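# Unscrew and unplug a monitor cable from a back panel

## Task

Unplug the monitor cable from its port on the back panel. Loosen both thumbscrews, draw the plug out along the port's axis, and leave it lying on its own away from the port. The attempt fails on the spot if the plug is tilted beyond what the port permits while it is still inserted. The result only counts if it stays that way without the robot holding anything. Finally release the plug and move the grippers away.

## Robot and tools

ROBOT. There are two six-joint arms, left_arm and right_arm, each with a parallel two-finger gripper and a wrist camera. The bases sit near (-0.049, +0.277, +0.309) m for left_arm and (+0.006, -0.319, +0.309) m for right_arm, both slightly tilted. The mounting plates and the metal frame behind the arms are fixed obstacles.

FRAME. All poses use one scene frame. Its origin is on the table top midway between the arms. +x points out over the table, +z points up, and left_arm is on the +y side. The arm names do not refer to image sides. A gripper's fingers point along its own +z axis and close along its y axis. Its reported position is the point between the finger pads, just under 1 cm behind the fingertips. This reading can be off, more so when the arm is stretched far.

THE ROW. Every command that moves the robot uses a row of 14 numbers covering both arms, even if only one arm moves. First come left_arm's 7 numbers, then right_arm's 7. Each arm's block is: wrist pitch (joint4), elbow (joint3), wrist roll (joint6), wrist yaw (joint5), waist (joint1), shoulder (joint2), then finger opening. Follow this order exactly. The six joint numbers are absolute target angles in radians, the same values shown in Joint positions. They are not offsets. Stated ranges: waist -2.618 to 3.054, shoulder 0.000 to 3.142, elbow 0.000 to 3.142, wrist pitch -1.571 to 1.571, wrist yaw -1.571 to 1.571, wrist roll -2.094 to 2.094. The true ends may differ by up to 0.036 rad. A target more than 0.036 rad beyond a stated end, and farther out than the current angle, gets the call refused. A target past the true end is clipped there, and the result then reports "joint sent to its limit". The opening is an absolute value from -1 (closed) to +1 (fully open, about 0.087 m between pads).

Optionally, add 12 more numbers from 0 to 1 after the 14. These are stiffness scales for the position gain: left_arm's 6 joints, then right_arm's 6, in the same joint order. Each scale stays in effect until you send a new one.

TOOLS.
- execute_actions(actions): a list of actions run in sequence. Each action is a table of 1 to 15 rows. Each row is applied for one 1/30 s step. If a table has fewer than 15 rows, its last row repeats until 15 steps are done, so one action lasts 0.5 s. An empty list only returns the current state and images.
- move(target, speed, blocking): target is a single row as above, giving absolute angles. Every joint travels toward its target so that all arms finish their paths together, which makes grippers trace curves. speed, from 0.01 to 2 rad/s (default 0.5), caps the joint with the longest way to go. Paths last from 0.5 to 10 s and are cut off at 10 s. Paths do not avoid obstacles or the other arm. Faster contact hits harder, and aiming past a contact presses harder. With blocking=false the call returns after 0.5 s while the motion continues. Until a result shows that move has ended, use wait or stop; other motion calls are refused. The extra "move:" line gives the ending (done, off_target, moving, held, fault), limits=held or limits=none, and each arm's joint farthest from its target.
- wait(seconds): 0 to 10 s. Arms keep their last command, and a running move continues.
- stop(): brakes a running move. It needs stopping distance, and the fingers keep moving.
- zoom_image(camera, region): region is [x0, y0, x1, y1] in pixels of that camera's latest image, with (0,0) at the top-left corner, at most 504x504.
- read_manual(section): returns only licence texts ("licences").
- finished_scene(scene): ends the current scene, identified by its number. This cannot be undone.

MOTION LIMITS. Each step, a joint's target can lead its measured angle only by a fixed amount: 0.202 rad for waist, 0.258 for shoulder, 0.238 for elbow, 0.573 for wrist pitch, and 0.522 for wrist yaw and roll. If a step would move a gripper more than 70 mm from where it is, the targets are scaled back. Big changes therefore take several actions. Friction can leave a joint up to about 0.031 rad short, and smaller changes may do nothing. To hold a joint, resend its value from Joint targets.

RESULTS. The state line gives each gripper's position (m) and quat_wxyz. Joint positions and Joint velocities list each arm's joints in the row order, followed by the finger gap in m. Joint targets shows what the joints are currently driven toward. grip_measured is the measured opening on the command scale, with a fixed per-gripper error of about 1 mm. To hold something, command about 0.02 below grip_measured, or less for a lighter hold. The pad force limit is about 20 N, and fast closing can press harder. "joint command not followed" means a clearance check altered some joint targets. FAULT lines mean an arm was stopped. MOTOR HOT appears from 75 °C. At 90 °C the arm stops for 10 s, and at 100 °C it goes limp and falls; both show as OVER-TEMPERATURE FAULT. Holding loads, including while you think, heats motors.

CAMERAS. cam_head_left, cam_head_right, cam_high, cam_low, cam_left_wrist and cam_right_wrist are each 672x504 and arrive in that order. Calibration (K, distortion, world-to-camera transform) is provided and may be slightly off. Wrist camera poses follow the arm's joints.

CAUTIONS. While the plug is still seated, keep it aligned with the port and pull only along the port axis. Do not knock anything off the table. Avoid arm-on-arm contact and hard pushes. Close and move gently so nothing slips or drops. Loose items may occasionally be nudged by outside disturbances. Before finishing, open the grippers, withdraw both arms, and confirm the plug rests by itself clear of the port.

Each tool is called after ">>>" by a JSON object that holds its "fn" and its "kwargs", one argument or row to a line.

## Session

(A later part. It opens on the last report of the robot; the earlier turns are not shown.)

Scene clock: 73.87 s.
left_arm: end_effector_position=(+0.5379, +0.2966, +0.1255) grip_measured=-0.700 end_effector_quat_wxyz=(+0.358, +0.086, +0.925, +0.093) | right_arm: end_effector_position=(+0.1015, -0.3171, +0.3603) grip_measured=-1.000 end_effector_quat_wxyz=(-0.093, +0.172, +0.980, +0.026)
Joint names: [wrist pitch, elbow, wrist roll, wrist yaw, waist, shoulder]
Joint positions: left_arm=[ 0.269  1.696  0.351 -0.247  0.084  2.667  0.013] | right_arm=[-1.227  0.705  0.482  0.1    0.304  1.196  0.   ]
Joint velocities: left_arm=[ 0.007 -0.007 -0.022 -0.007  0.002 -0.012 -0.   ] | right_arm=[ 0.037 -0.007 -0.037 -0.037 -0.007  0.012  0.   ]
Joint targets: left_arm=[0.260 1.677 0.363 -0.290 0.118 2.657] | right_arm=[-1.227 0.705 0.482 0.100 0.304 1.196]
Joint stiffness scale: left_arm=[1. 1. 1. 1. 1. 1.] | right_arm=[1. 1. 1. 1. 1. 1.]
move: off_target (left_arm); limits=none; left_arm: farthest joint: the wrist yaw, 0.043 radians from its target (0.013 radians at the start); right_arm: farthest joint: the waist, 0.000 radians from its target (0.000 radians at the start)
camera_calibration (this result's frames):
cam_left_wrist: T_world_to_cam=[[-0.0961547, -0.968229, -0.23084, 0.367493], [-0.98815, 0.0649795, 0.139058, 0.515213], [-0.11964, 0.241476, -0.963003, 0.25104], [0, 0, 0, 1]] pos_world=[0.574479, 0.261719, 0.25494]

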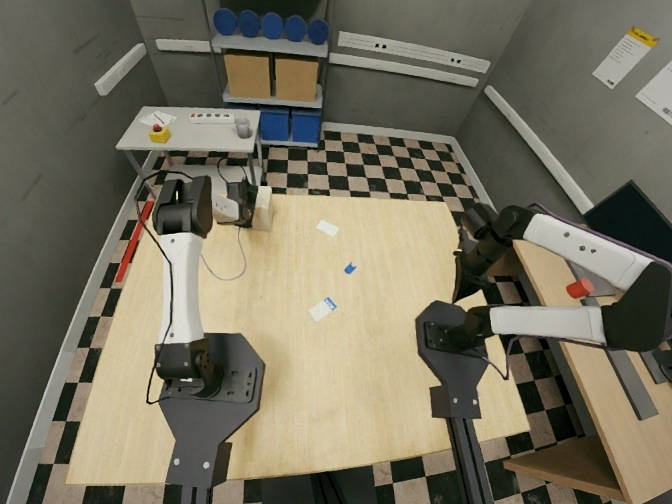

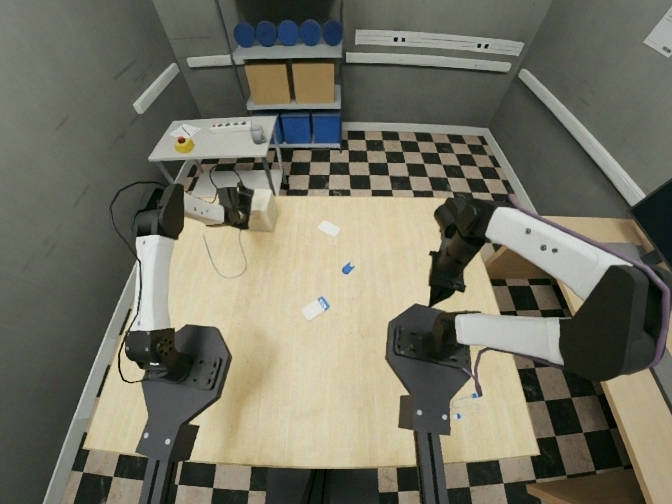

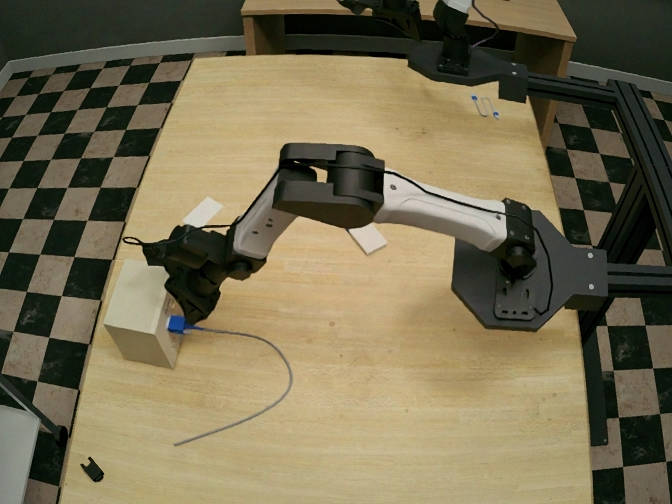

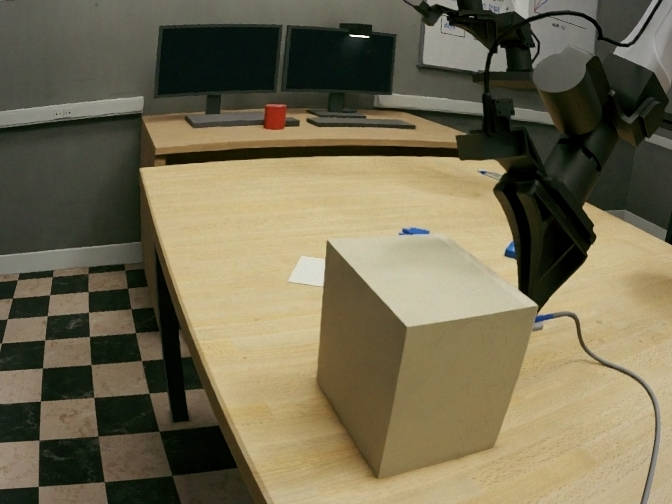

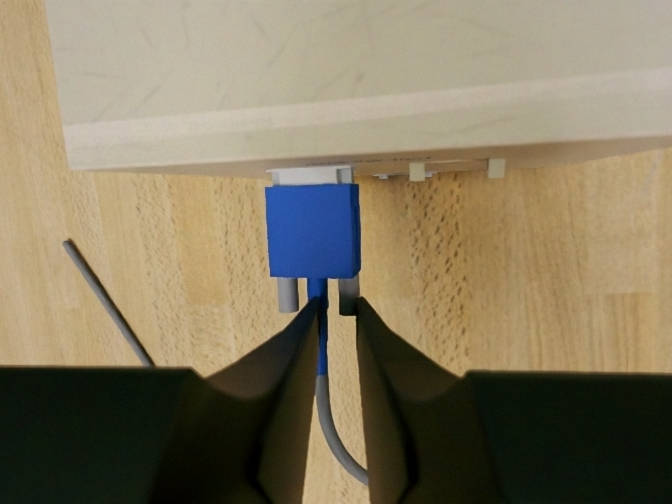

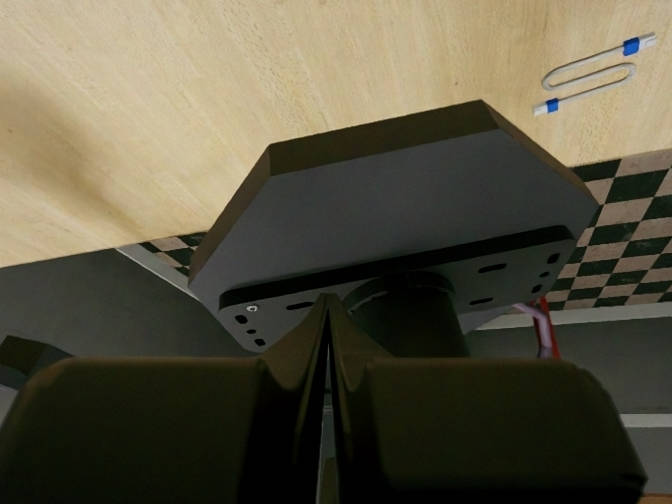

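>>> {"fn": "move", "kwargs": {
  "target": [0.27,1.69,0.363,-0.29,0.059,2.667,-0.7,-1.227,0.705,0.482,0.1,0.304,1.196,-1],
  "speed": 0.05
}}

>>> {"fn": "zoom_image", "kwargs": {
  "camera": "cam_left_wrist",
  "region": [260, 230, 420, 360]
}}

Scene clock: 75.50 s.
left_arm: end_effector_position=(+0.5376, +0.2919, +0.1277) grip_measured=-0.700 end_effector_quat_wxyz=(+0.357, +0.090, +0.924, +0.104) | right_arm: end_effector_position=(+0.1015, -0.3171, +0.3603) grip_measured=-1.000 end_effector_quat_wxyz=(-0.093, +0.172, +0.980, +0.026)
Joint names: [wrist pitch, elbow, wrist roll, wrist yaw, waist, shoulder]
Joint positions: left_arm=[ 0.269  1.696  0.357 -0.278  0.066  2.667  0.013] | right_arm=[-1.227  0.705  0.482  0.1    0.304  1.196  0.   ]
Joint velocities: left_arm=[-0.037  0.002 -0.007 -0.007 -0.032 -0.002  0.   ] | right_arm=[-0.022 -0.017 -0.051  0.022 -0.002 -0.002  0.   ]
Joint targets: left_arm=[0.270 1.690 0.363 -0.290 0.059 2.667] | right_arm=[-1.227 0.705 0.482 0.100 0.304 1.196]
Joint stiffness scale: left_arm=[1. 1. 1. 1. 1. 1.] | right_arm=[1. 1. 1. 1. 1. 1.]
move: done; limits=none; left_arm: farthest joint: the wrist yaw, 0.012 radians from its target (0.043 radians at the start); right_arm: farthest joint: the waist, 0.000 radians from its target (0.000 radians at the start)
camera_calibration (this result's frames):
cam_left_wrist: T_world_to_cam=[[-0.0961286, -0.962353, -0.254235, 0.364729], [-0.988004, 0.0612398, 0.141763, 0.515555], [-0.120857, 0.264813, -0.956696, 0.247274], [0, 0, 0, 1]] pos_world=[0.574316, 0.253944, 0.256206]

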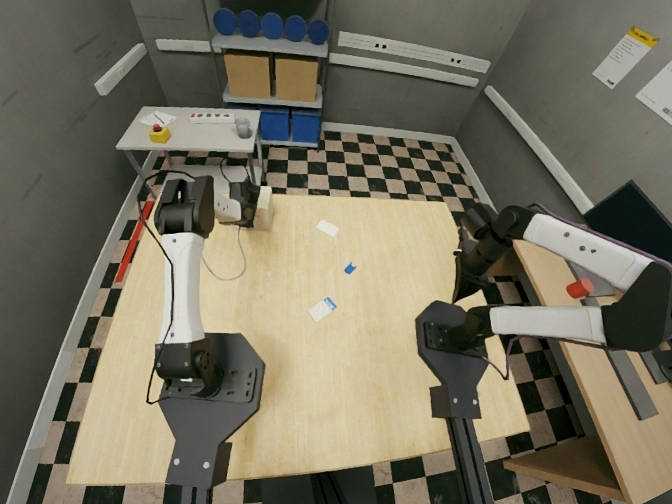

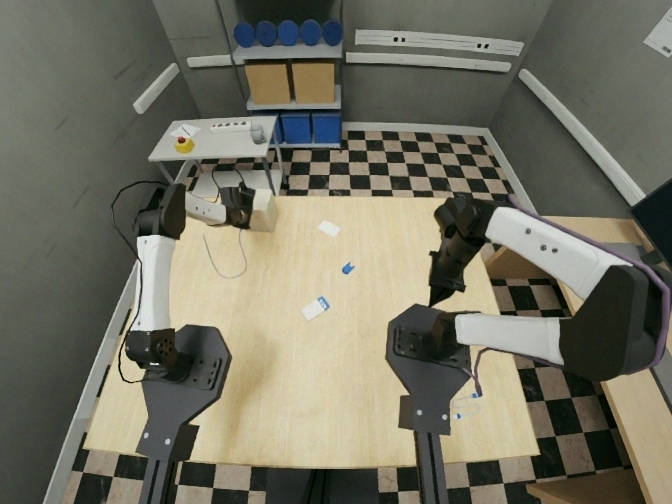

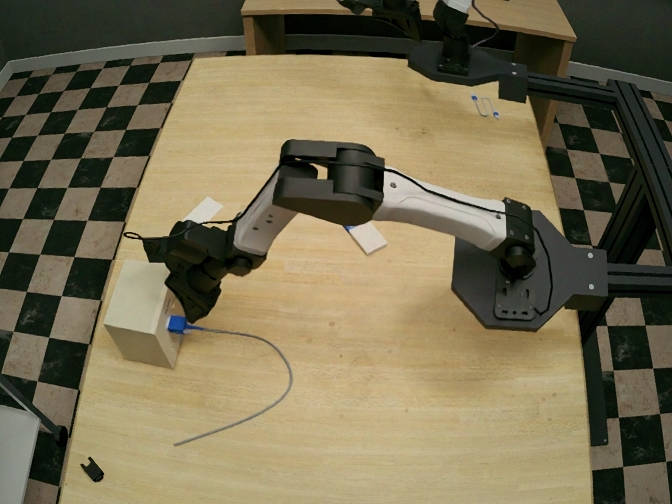

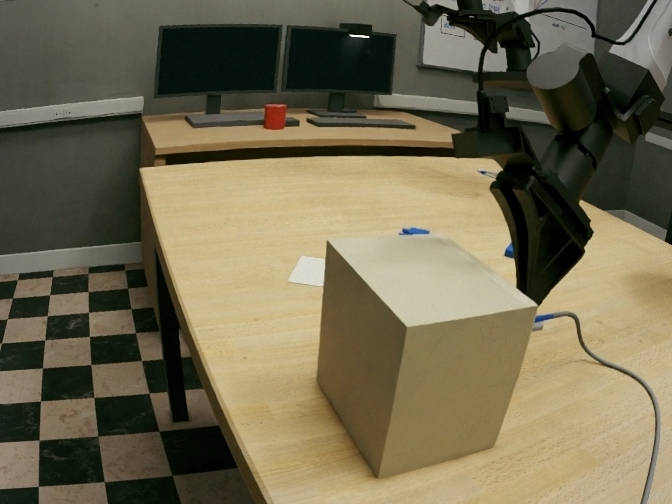

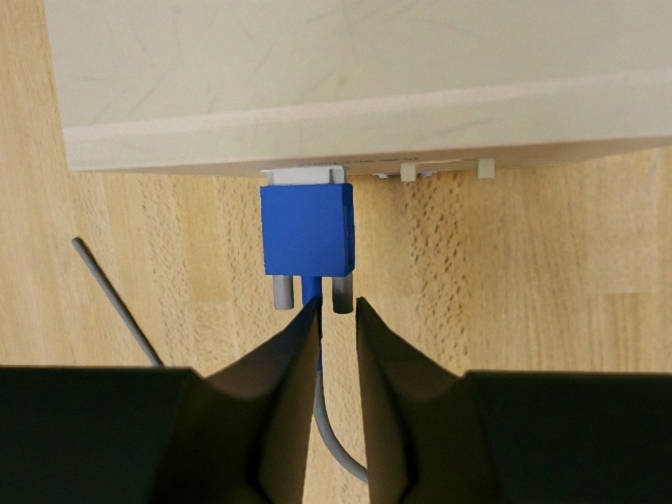

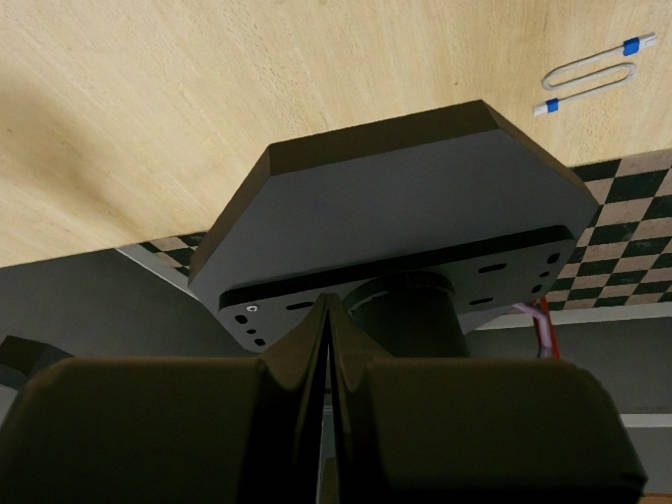

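Region (260, 230, 420, 360) of cam_left_wrist's 672x504 image, scaled by 3.150, with more detail than that image has; it fills the top 410 rows of this view, and the rest is white.

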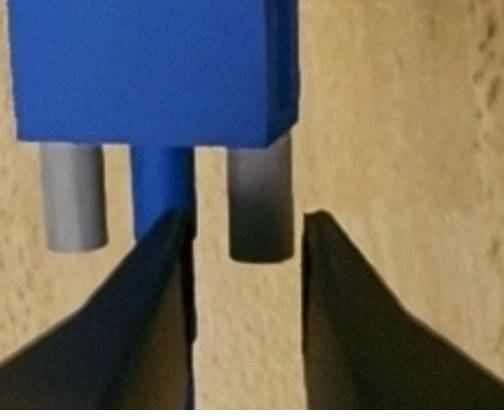

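>>> {"fn": "move", "kwargs": {
  "target": [0.305,1.731,0.363,-0.29,0.059,2.721,-0.73,-1.227,0.705,0.482,0.1,0.304,1.196,-1],
  "speed": 0.04
}}

>>> {"fn": "zoom_image", "kwargs": {
  "camera": "cam_left_wrist",
  "region": [260, 230, 420, 360]
}}

Scene clock: 77.47 s.
left_arm: end_effector_position=(+0.5412, +0.2905, +0.1194) grip_measured=-0.730 end_effector_quat_wxyz=(+0.363, +0.088, +0.921, +0.106) | right_arm: end_effector_position=(+0.1015, -0.3171, +0.3603) grip_measured=-1.000 end_effector_quat_wxyz=(-0.093, +0.172, +0.980, +0.026)
Joint names: [wrist pitch, elbow, wrist roll, wrist yaw, waist, shoulder]
Joint positions: left_arm=[ 0.299  1.716  0.357 -0.279  0.066  2.701  0.012] | right_arm=[-1.227  0.705  0.482  0.1    0.304  1.196  0.   ]
Joint velocities: left_arm=[ 0.081  0.007 -0.022 -0.007 -0.007  0.012  0.001] | right_arm=[-0.037 -0.002  0.051  0.125  0.007 -0.002  0.   ]
Joint targets: left_arm=[0.305 1.731 0.363 -0.290 0.059 2.721] | right_arm=[-1.227 0.705 0.482 0.100 0.304 1.196]
Joint stiffness scale: left_arm=[1. 1. 1. 1. 1. 1.] | right_arm=[1. 1. 1. 1. 1. 1.]
move: done; limits=none; left_arm: farthest joint: the shoulder, 0.020 radians from its target (0.054 radians at the start); right_arm: farthest joint: the waist, 0.000 radians from its target (0.000 radians at the start)
camera_calibration (this result's frames):
cam_left_wrist: T_world_to_cam=[[-0.0890056, -0.962488, -0.256309, 0.358021], [-0.990246, 0.0578131, 0.126772, 0.524311], [-0.107199, 0.265093, -0.958245, 0.23284], [0, 0, 0, 1]] pos_world=[0.576023, 0.252555, 0.248414]

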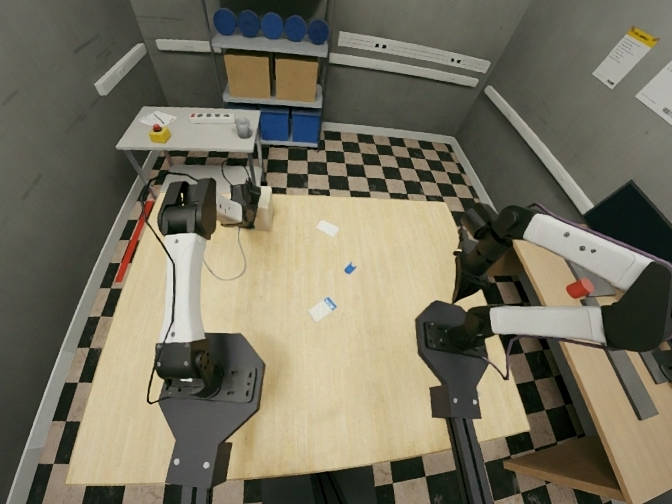

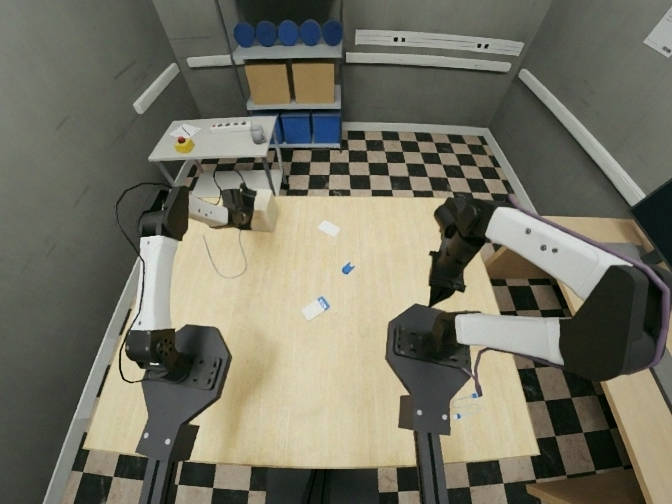

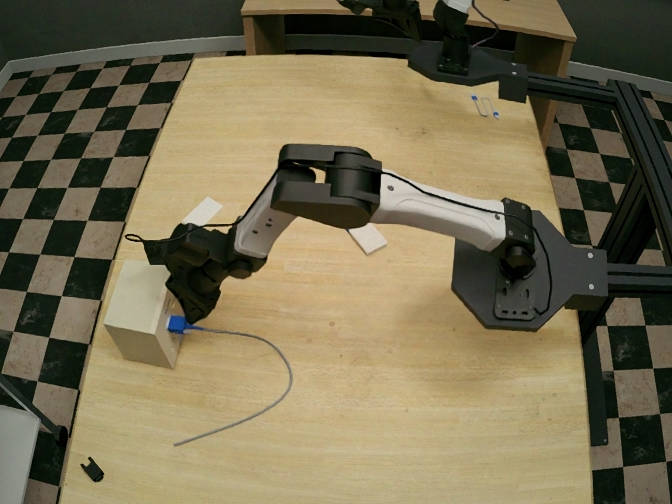

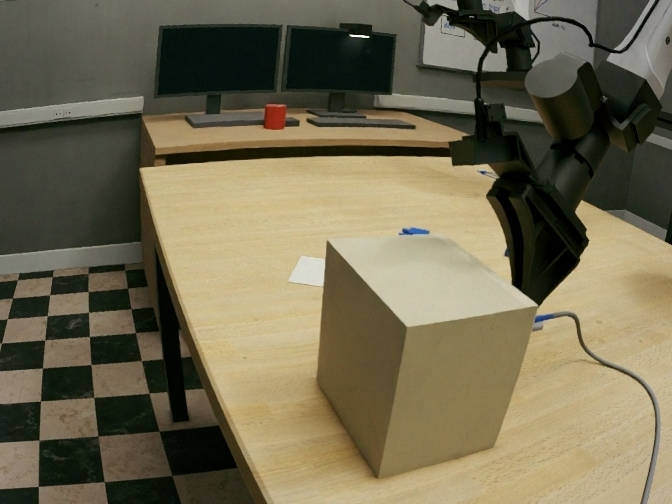

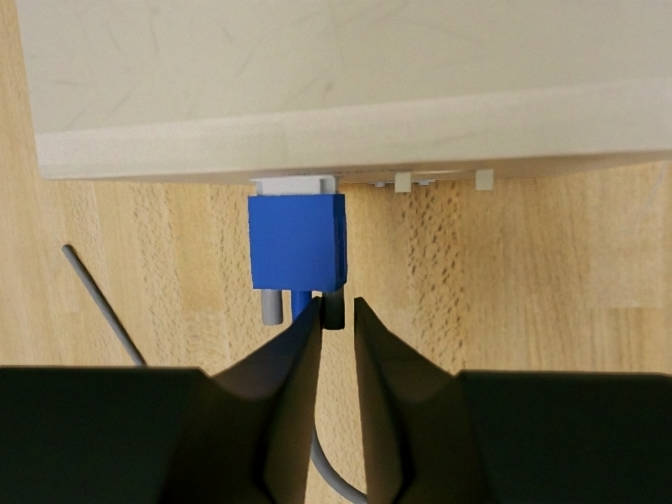

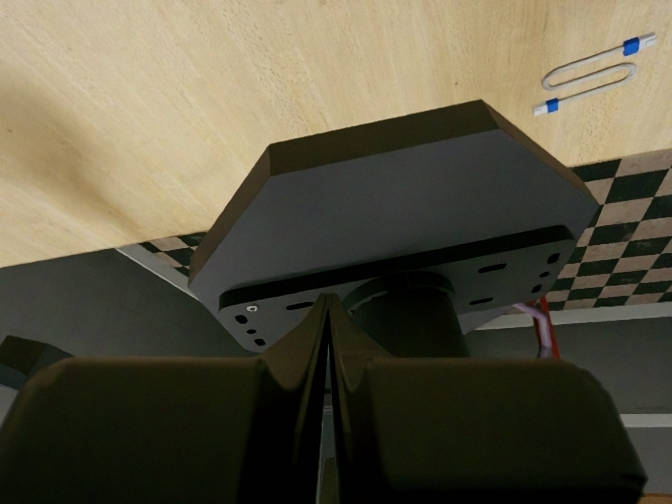

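Region (260, 230, 420, 360) of cam_left_wrist's 672x504 image, scaled by 3.150, with more detail than that image has; it fills the top 410 rows of this view, and the rest is white.

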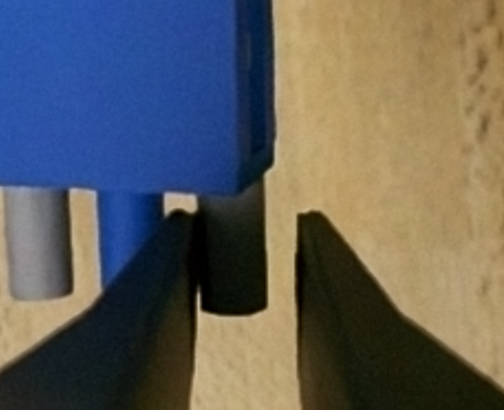

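>>> {"fn": "execute_actions", "kwargs": {
  "actions": [
    [[0.305,1.731,0.363,-0.29,0.078,2.729,-0.75,-1.227,0.705,0.482,0.1,0.304,1.196,-1]],
    [[0.305,1.731,0.363,-0.29,0.08,2.73,-0.80,-1.227,0.705,0.482,0.1,0.304,1.196,-1]],
    [[0.305,1.731,0.363,-0.29,0.08,2.73,-0.84,-1.227,0.705,0.482,0.1,0.304,1.196,-1]],
    [[0.305,1.731,0.363,-0.29,0.08,2.73,-0.89,-1.227,0.705,0.482,0.1,0.304,1.196,-1]]
  ]
}}

>>> {"fn": "zoom_image", "kwargs": {
  "camera": "cam_left_wrist",
  "region": [260, 230, 420, 360]
}}

Scene clock: 79.77 s.
left_arm: end_effector_position=(+0.5399, +0.2932, +0.1162) grip_measured=-0.846 end_effector_quat_wxyz=(+0.362, +0.086, +0.922, +0.110) | right_arm: end_effector_position=(+0.1015, -0.3171, +0.3603) grip_measured=-1.000 end_effector_quat_wxyz=(-0.093, +0.172, +0.980, +0.026)
Joint names: [wrist pitch, elbow, wrist roll, wrist yaw, waist, shoulder]
Joint positions: left_arm=[ 0.305  1.716  0.359 -0.286  0.07   2.708  0.007] | right_arm=[-1.227  0.705  0.482  0.1    0.304  1.196  0.   ]
Joint velocities: left_arm=[-0.007  0.002 -0.066 -0.037 -0.007  0.007  0.   ] | right_arm=[-0.037  0.002 -0.051 -0.051  0.017 -0.012  0.   ]
Joint targets: left_arm=[0.305 1.731 0.363 -0.290 0.080 2.730] | right_arm=[-1.227 0.705 0.482 0.100 0.304 1.196]
Joint stiffness scale: left_arm=[1. 1. 1. 1. 1. 1.] | right_arm=[1. 1. 1. 1. 1. 1.]
camera_calibration (this result's frames):
cam_left_wrist: T_world_to_cam=[[-0.0834282, -0.961565, -0.261596, 0.356957], [-0.990303, 0.0507388, 0.129324, 0.525134], [-0.11108, 0.269848, -0.956474, 0.229458], [0, 0, 0, 1]] pos_world=[0.57531, 0.254674, 0.244937]

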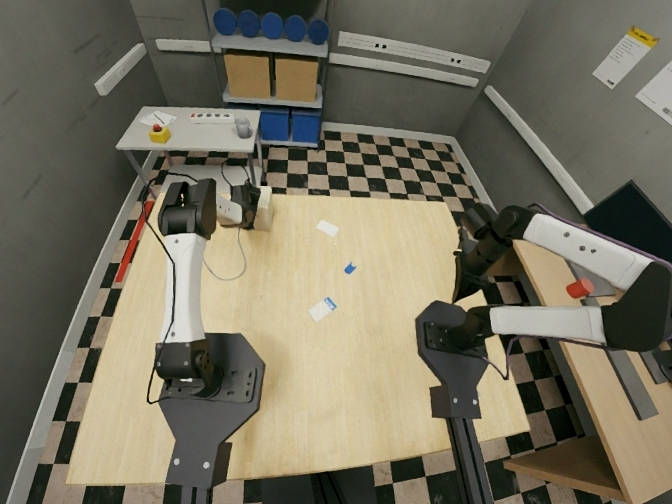

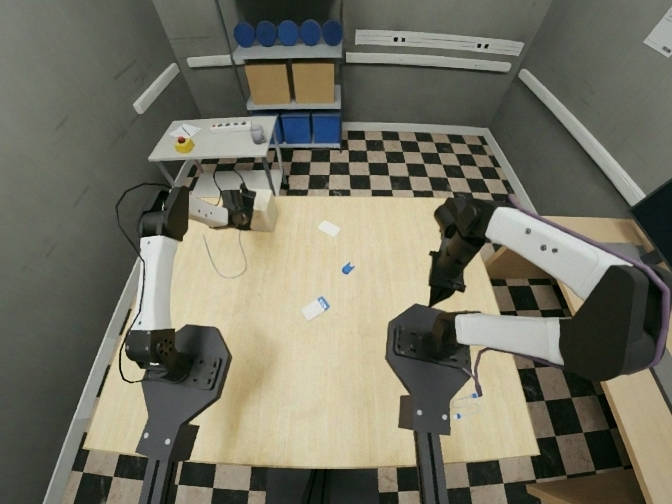

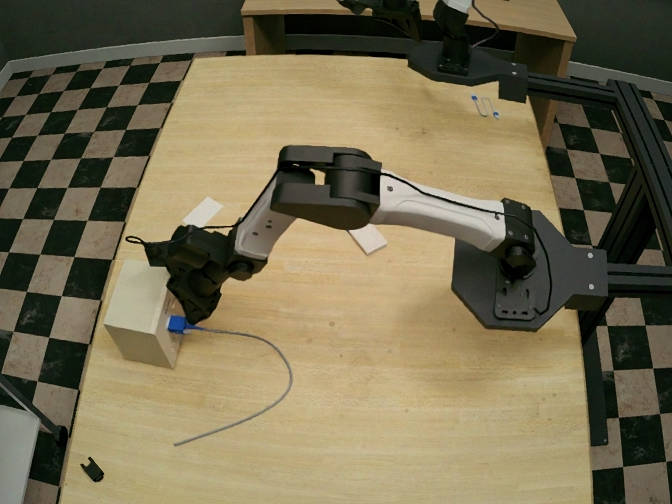

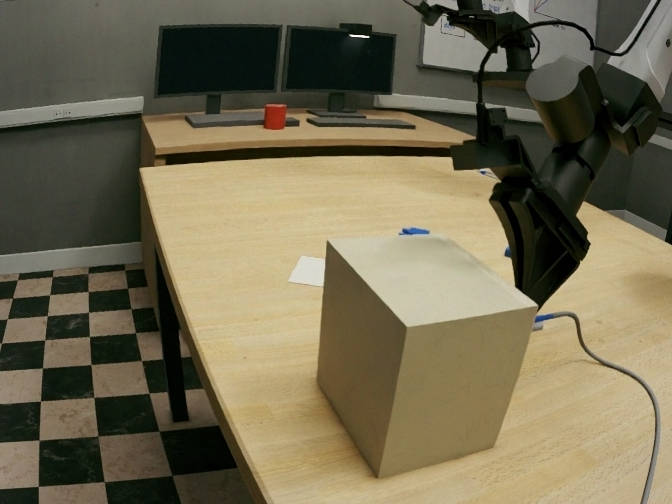

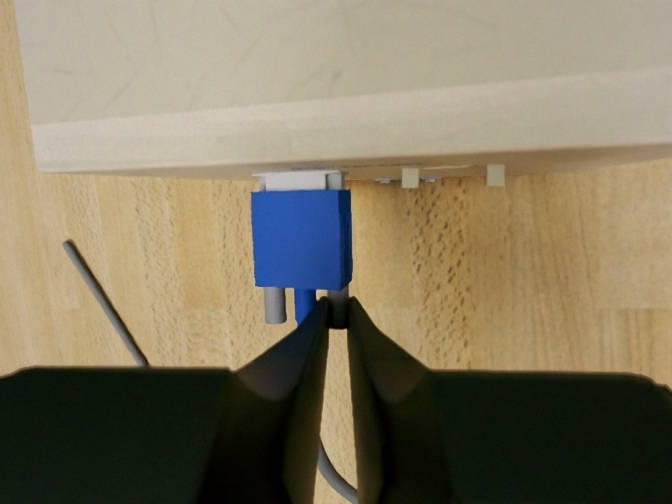

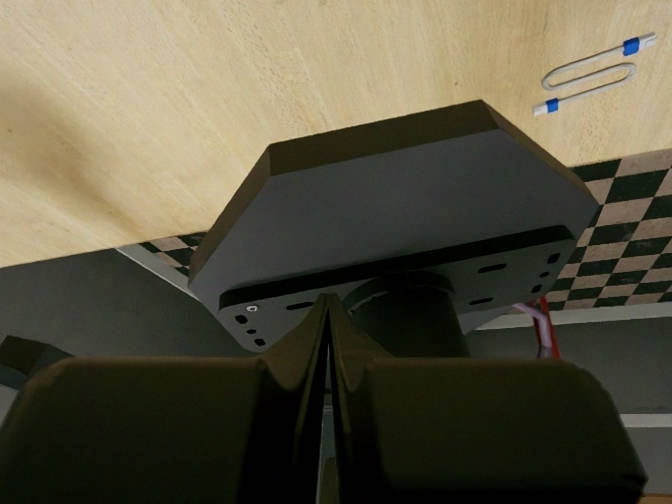

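Region (260, 230, 420, 360) of cam_left_wrist's 672x504 image, scaled by 3.150, with more detail than that image has; it fills the top 410 rows of this view, and the rest is white.

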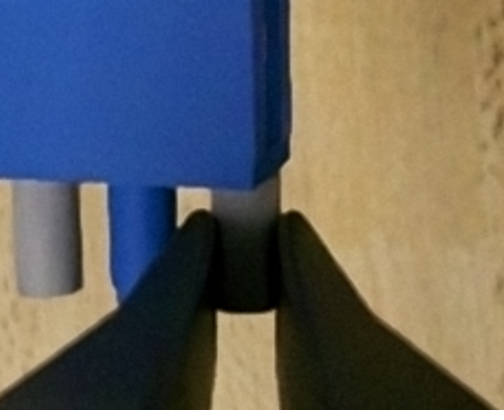

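>>> {"fn": "move", "kwargs": {
  "target": [0.265,1.685,0.235,-0.07,0.144,2.67,-0.89,-1.227,0.705,0.482,0.1,0.304,1.196,-1],
  "speed": 0.12
}}

>>> {"fn": "zoom_image", "kwargs": {
  "camera": "cam_left_wrist",
  "region": [240, 230, 400, 360]
}}

Scene clock: 82.37 s.
left_arm: end_effector_position=(+0.5400, +0.2939, +0.1162) grip_measured=-0.846 end_effector_quat_wxyz=(+0.371, +0.044, +0.928, +0.011) | right_arm: end_effector_position=(+0.1015, -0.3171, +0.3603) grip_measured=-1.000 end_effector_quat_wxyz=(-0.093, +0.172, +0.980, +0.026)
Joint names: [wrist pitch, elbow, wrist roll, wrist yaw, waist, shoulder]
Joint positions: left_arm=[ 0.269  1.705  0.243 -0.086  0.135  2.678  0.007] | right_arm=[-1.227  0.705  0.482  0.1    0.304  1.196  0.   ]
Joint velocities: left_arm=[ 0.022  0.012 -0.037 -0.051  0.007  0.007 -0.002] | right_arm=[-0.007  0.002 -0.037 -0.037 -0.007  0.002  0.   ]
Joint targets: left_arm=[0.265 1.685 0.235 -0.070 0.144 2.670] | right_arm=[-1.227 0.705 0.482 0.100 0.304 1.196]
Joint stiffness scale: left_arm=[1. 1. 1. 1. 1. 1.] | right_arm=[1. 1. 1. 1. 1. 1.]
move: done; limits=none; left_arm: farthest joint: the elbow, 0.020 radians from its target (0.031 radians at the start); right_arm: farthest joint: the waist, 0.000 radians from its target (0.000 radians at the start)
camera_calibration (this result's frames):
cam_left_wrist: T_world_to_cam=[[-0.0767431, -0.995795, -0.0500362, 0.339591], [-0.991272, 0.0708067, 0.111206, 0.521923], [-0.107195, 0.0581338, -0.992537, 0.293605], [0, 0, 0, 1]] pos_world=[0.574902, 0.284139, 0.250364]

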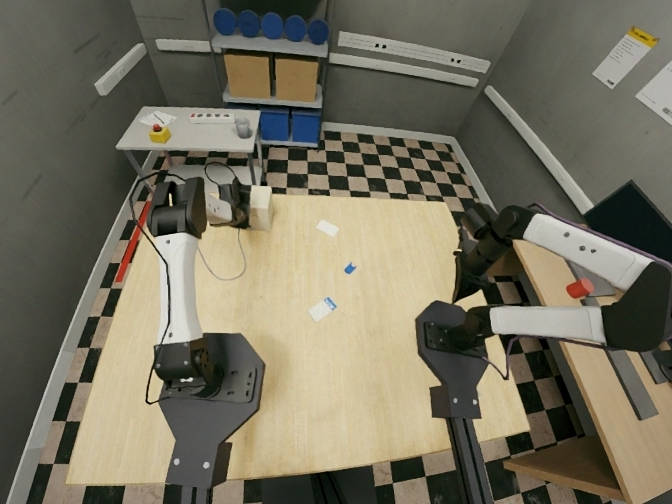

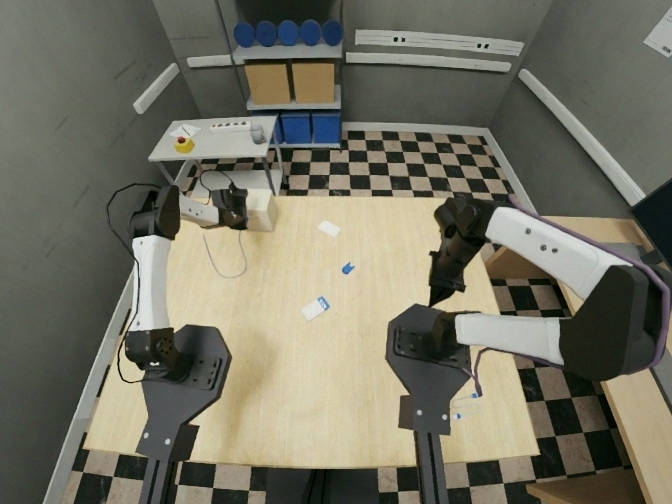

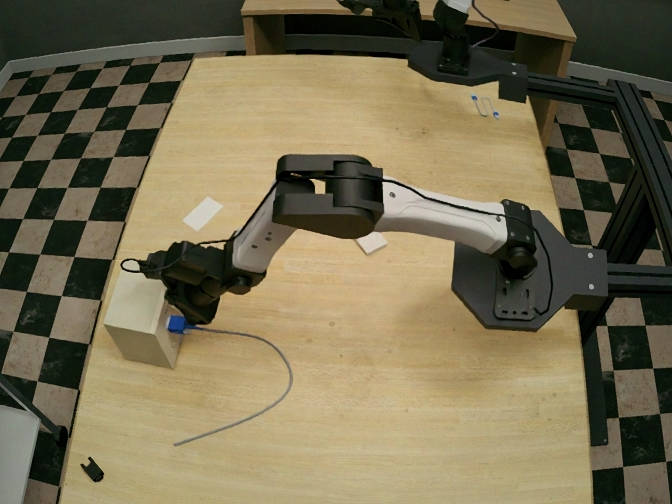

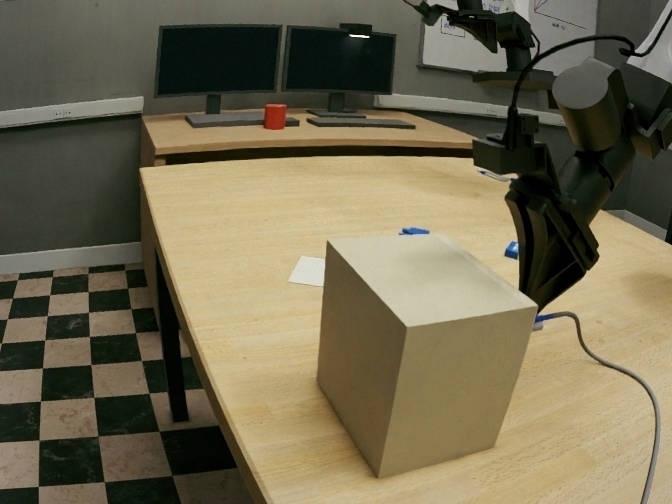

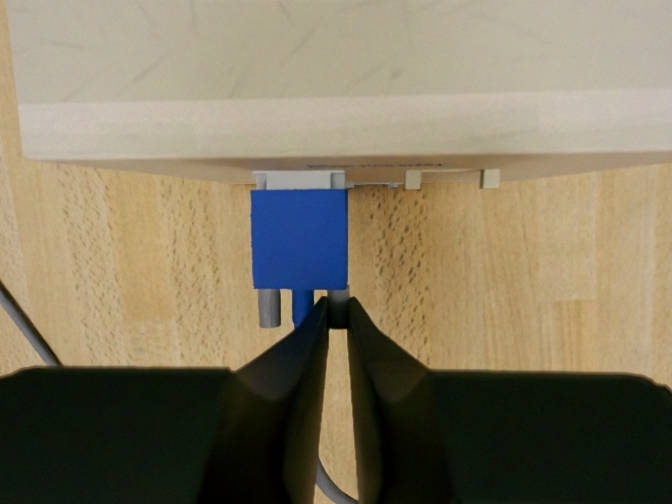

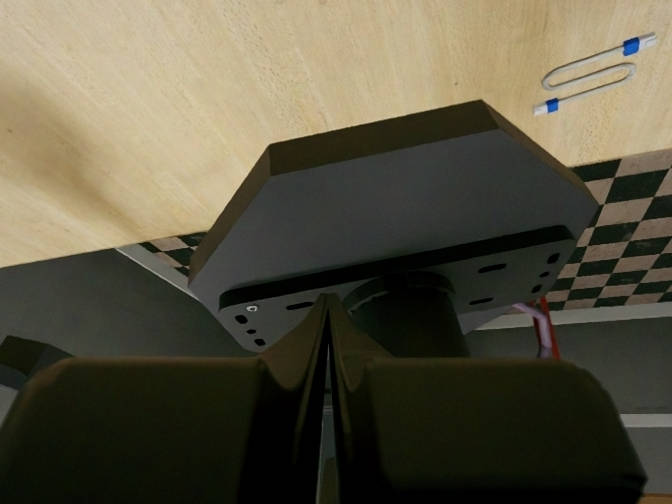

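Region (240, 230, 400, 360) of cam_left_wrist's 672x504 image, scaled by 3.150, with more detail than that image has; it fills the top 410 rows of this view, and the rest is white.

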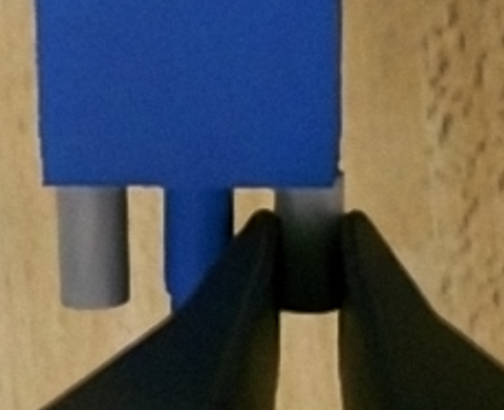

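>>> {"fn": "execute_actions", "kwargs": {
  "actions": []
}}

Scene clock: 83.90 s.
left_arm: end_effector_position=(+0.5400, +0.2939, +0.1162) grip_measured=-0.846 end_effector_quat_wxyz=(+0.371, +0.044, +0.928, +0.011) | right_arm: end_effector_position=(+0.1015, -0.3171, +0.3603) grip_measured=-1.000 end_effector_quat_wxyz=(-0.093, +0.172, +0.980, +0.026)
Joint names: [wrist pitch, elbow, wrist roll, wrist yaw, waist, shoulder]
Joint positions: left_arm=[ 0.269  1.705  0.243 -0.085  0.135  2.678  0.007] | right_arm=[-1.227  0.705  0.482  0.1    0.304  1.196  0.   ]
Joint velocities: left_arm=[ 0.022  0.007 -0.022  0.022 -0.017 -0.012  0.   ] | right_arm=[ 0.022 -0.017  0.066 -0.051  0.007 -0.007  0.   ]
Joint targets: left_arm=[0.265 1.685 0.235 -0.070 0.144 2.670] | right_arm=[-1.227 0.705 0.482 0.100 0.304 1.196]
Joint stiffness scale: left_arm=[1. 1. 1. 1. 1. 1.] | right_arm=[1. 1. 1. 1. 1. 1.]
camera_calibration (this result's frames):
cam_left_wrist: T_world_to_cam=[[-0.0769983, -0.995788, -0.0497682, 0.339631], [-0.99126, 0.0710941, 0.111129, 0.521855], [-0.107122, 0.0578899, -0.992559, 0.293649], [0, 0, 0, 1]] pos_world=[0.574901, 0.2841, 0.250374]

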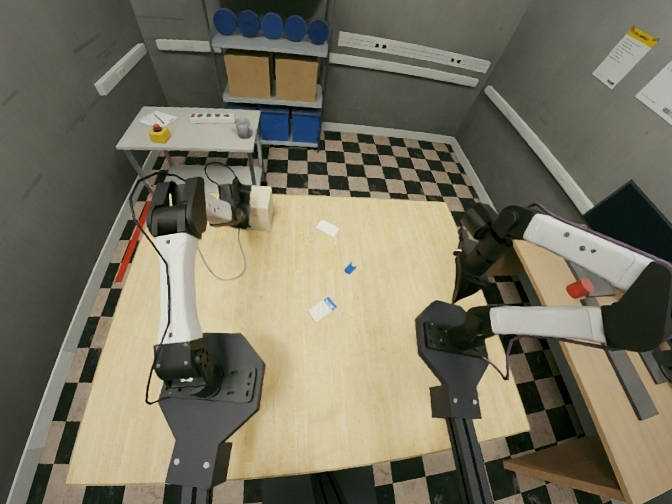

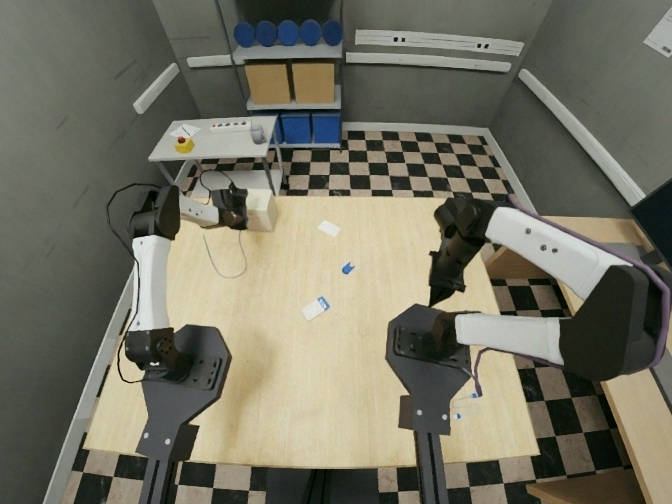

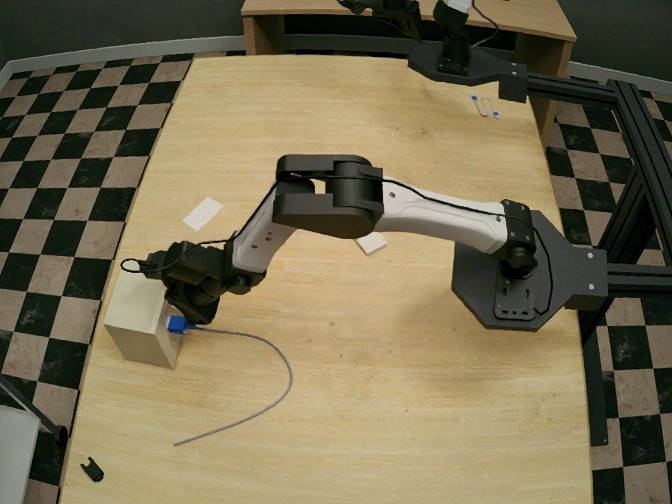

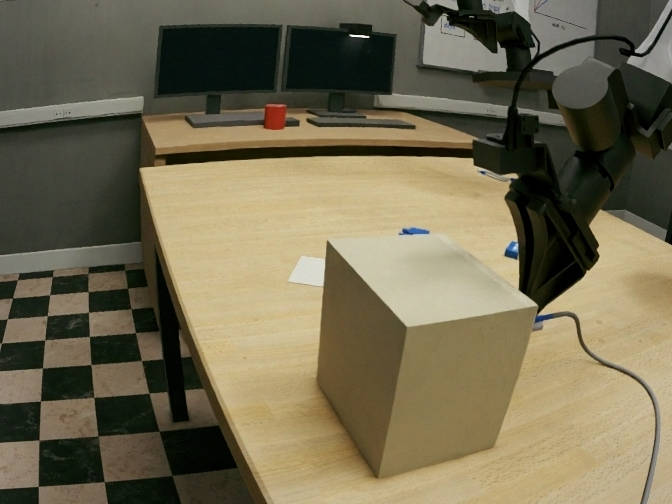

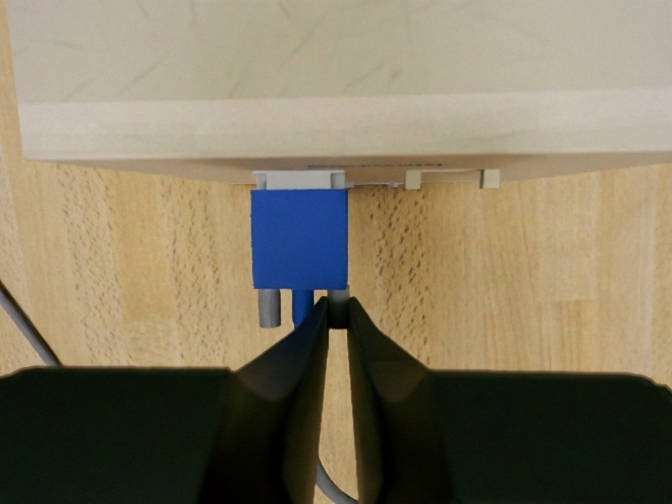

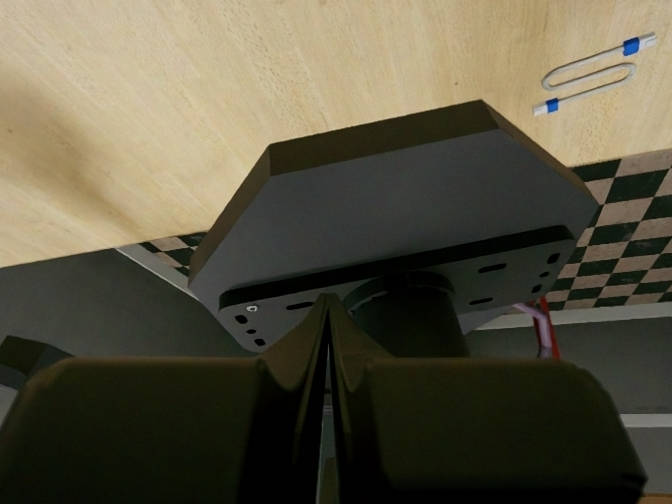

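>>> {"fn": "zoom_image", "kwargs": {
  "camera": "cam_left_wrist",
  "region": [230, 150, 390, 350]
}}

Region (230, 150, 390, 350) of cam_left_wrist's 672x504 image, scaled by 2.520, with more detail than that image has; it fills the left 403 columns of this view, and the rest is white.

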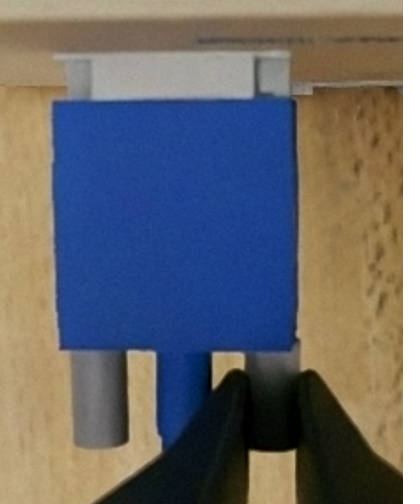

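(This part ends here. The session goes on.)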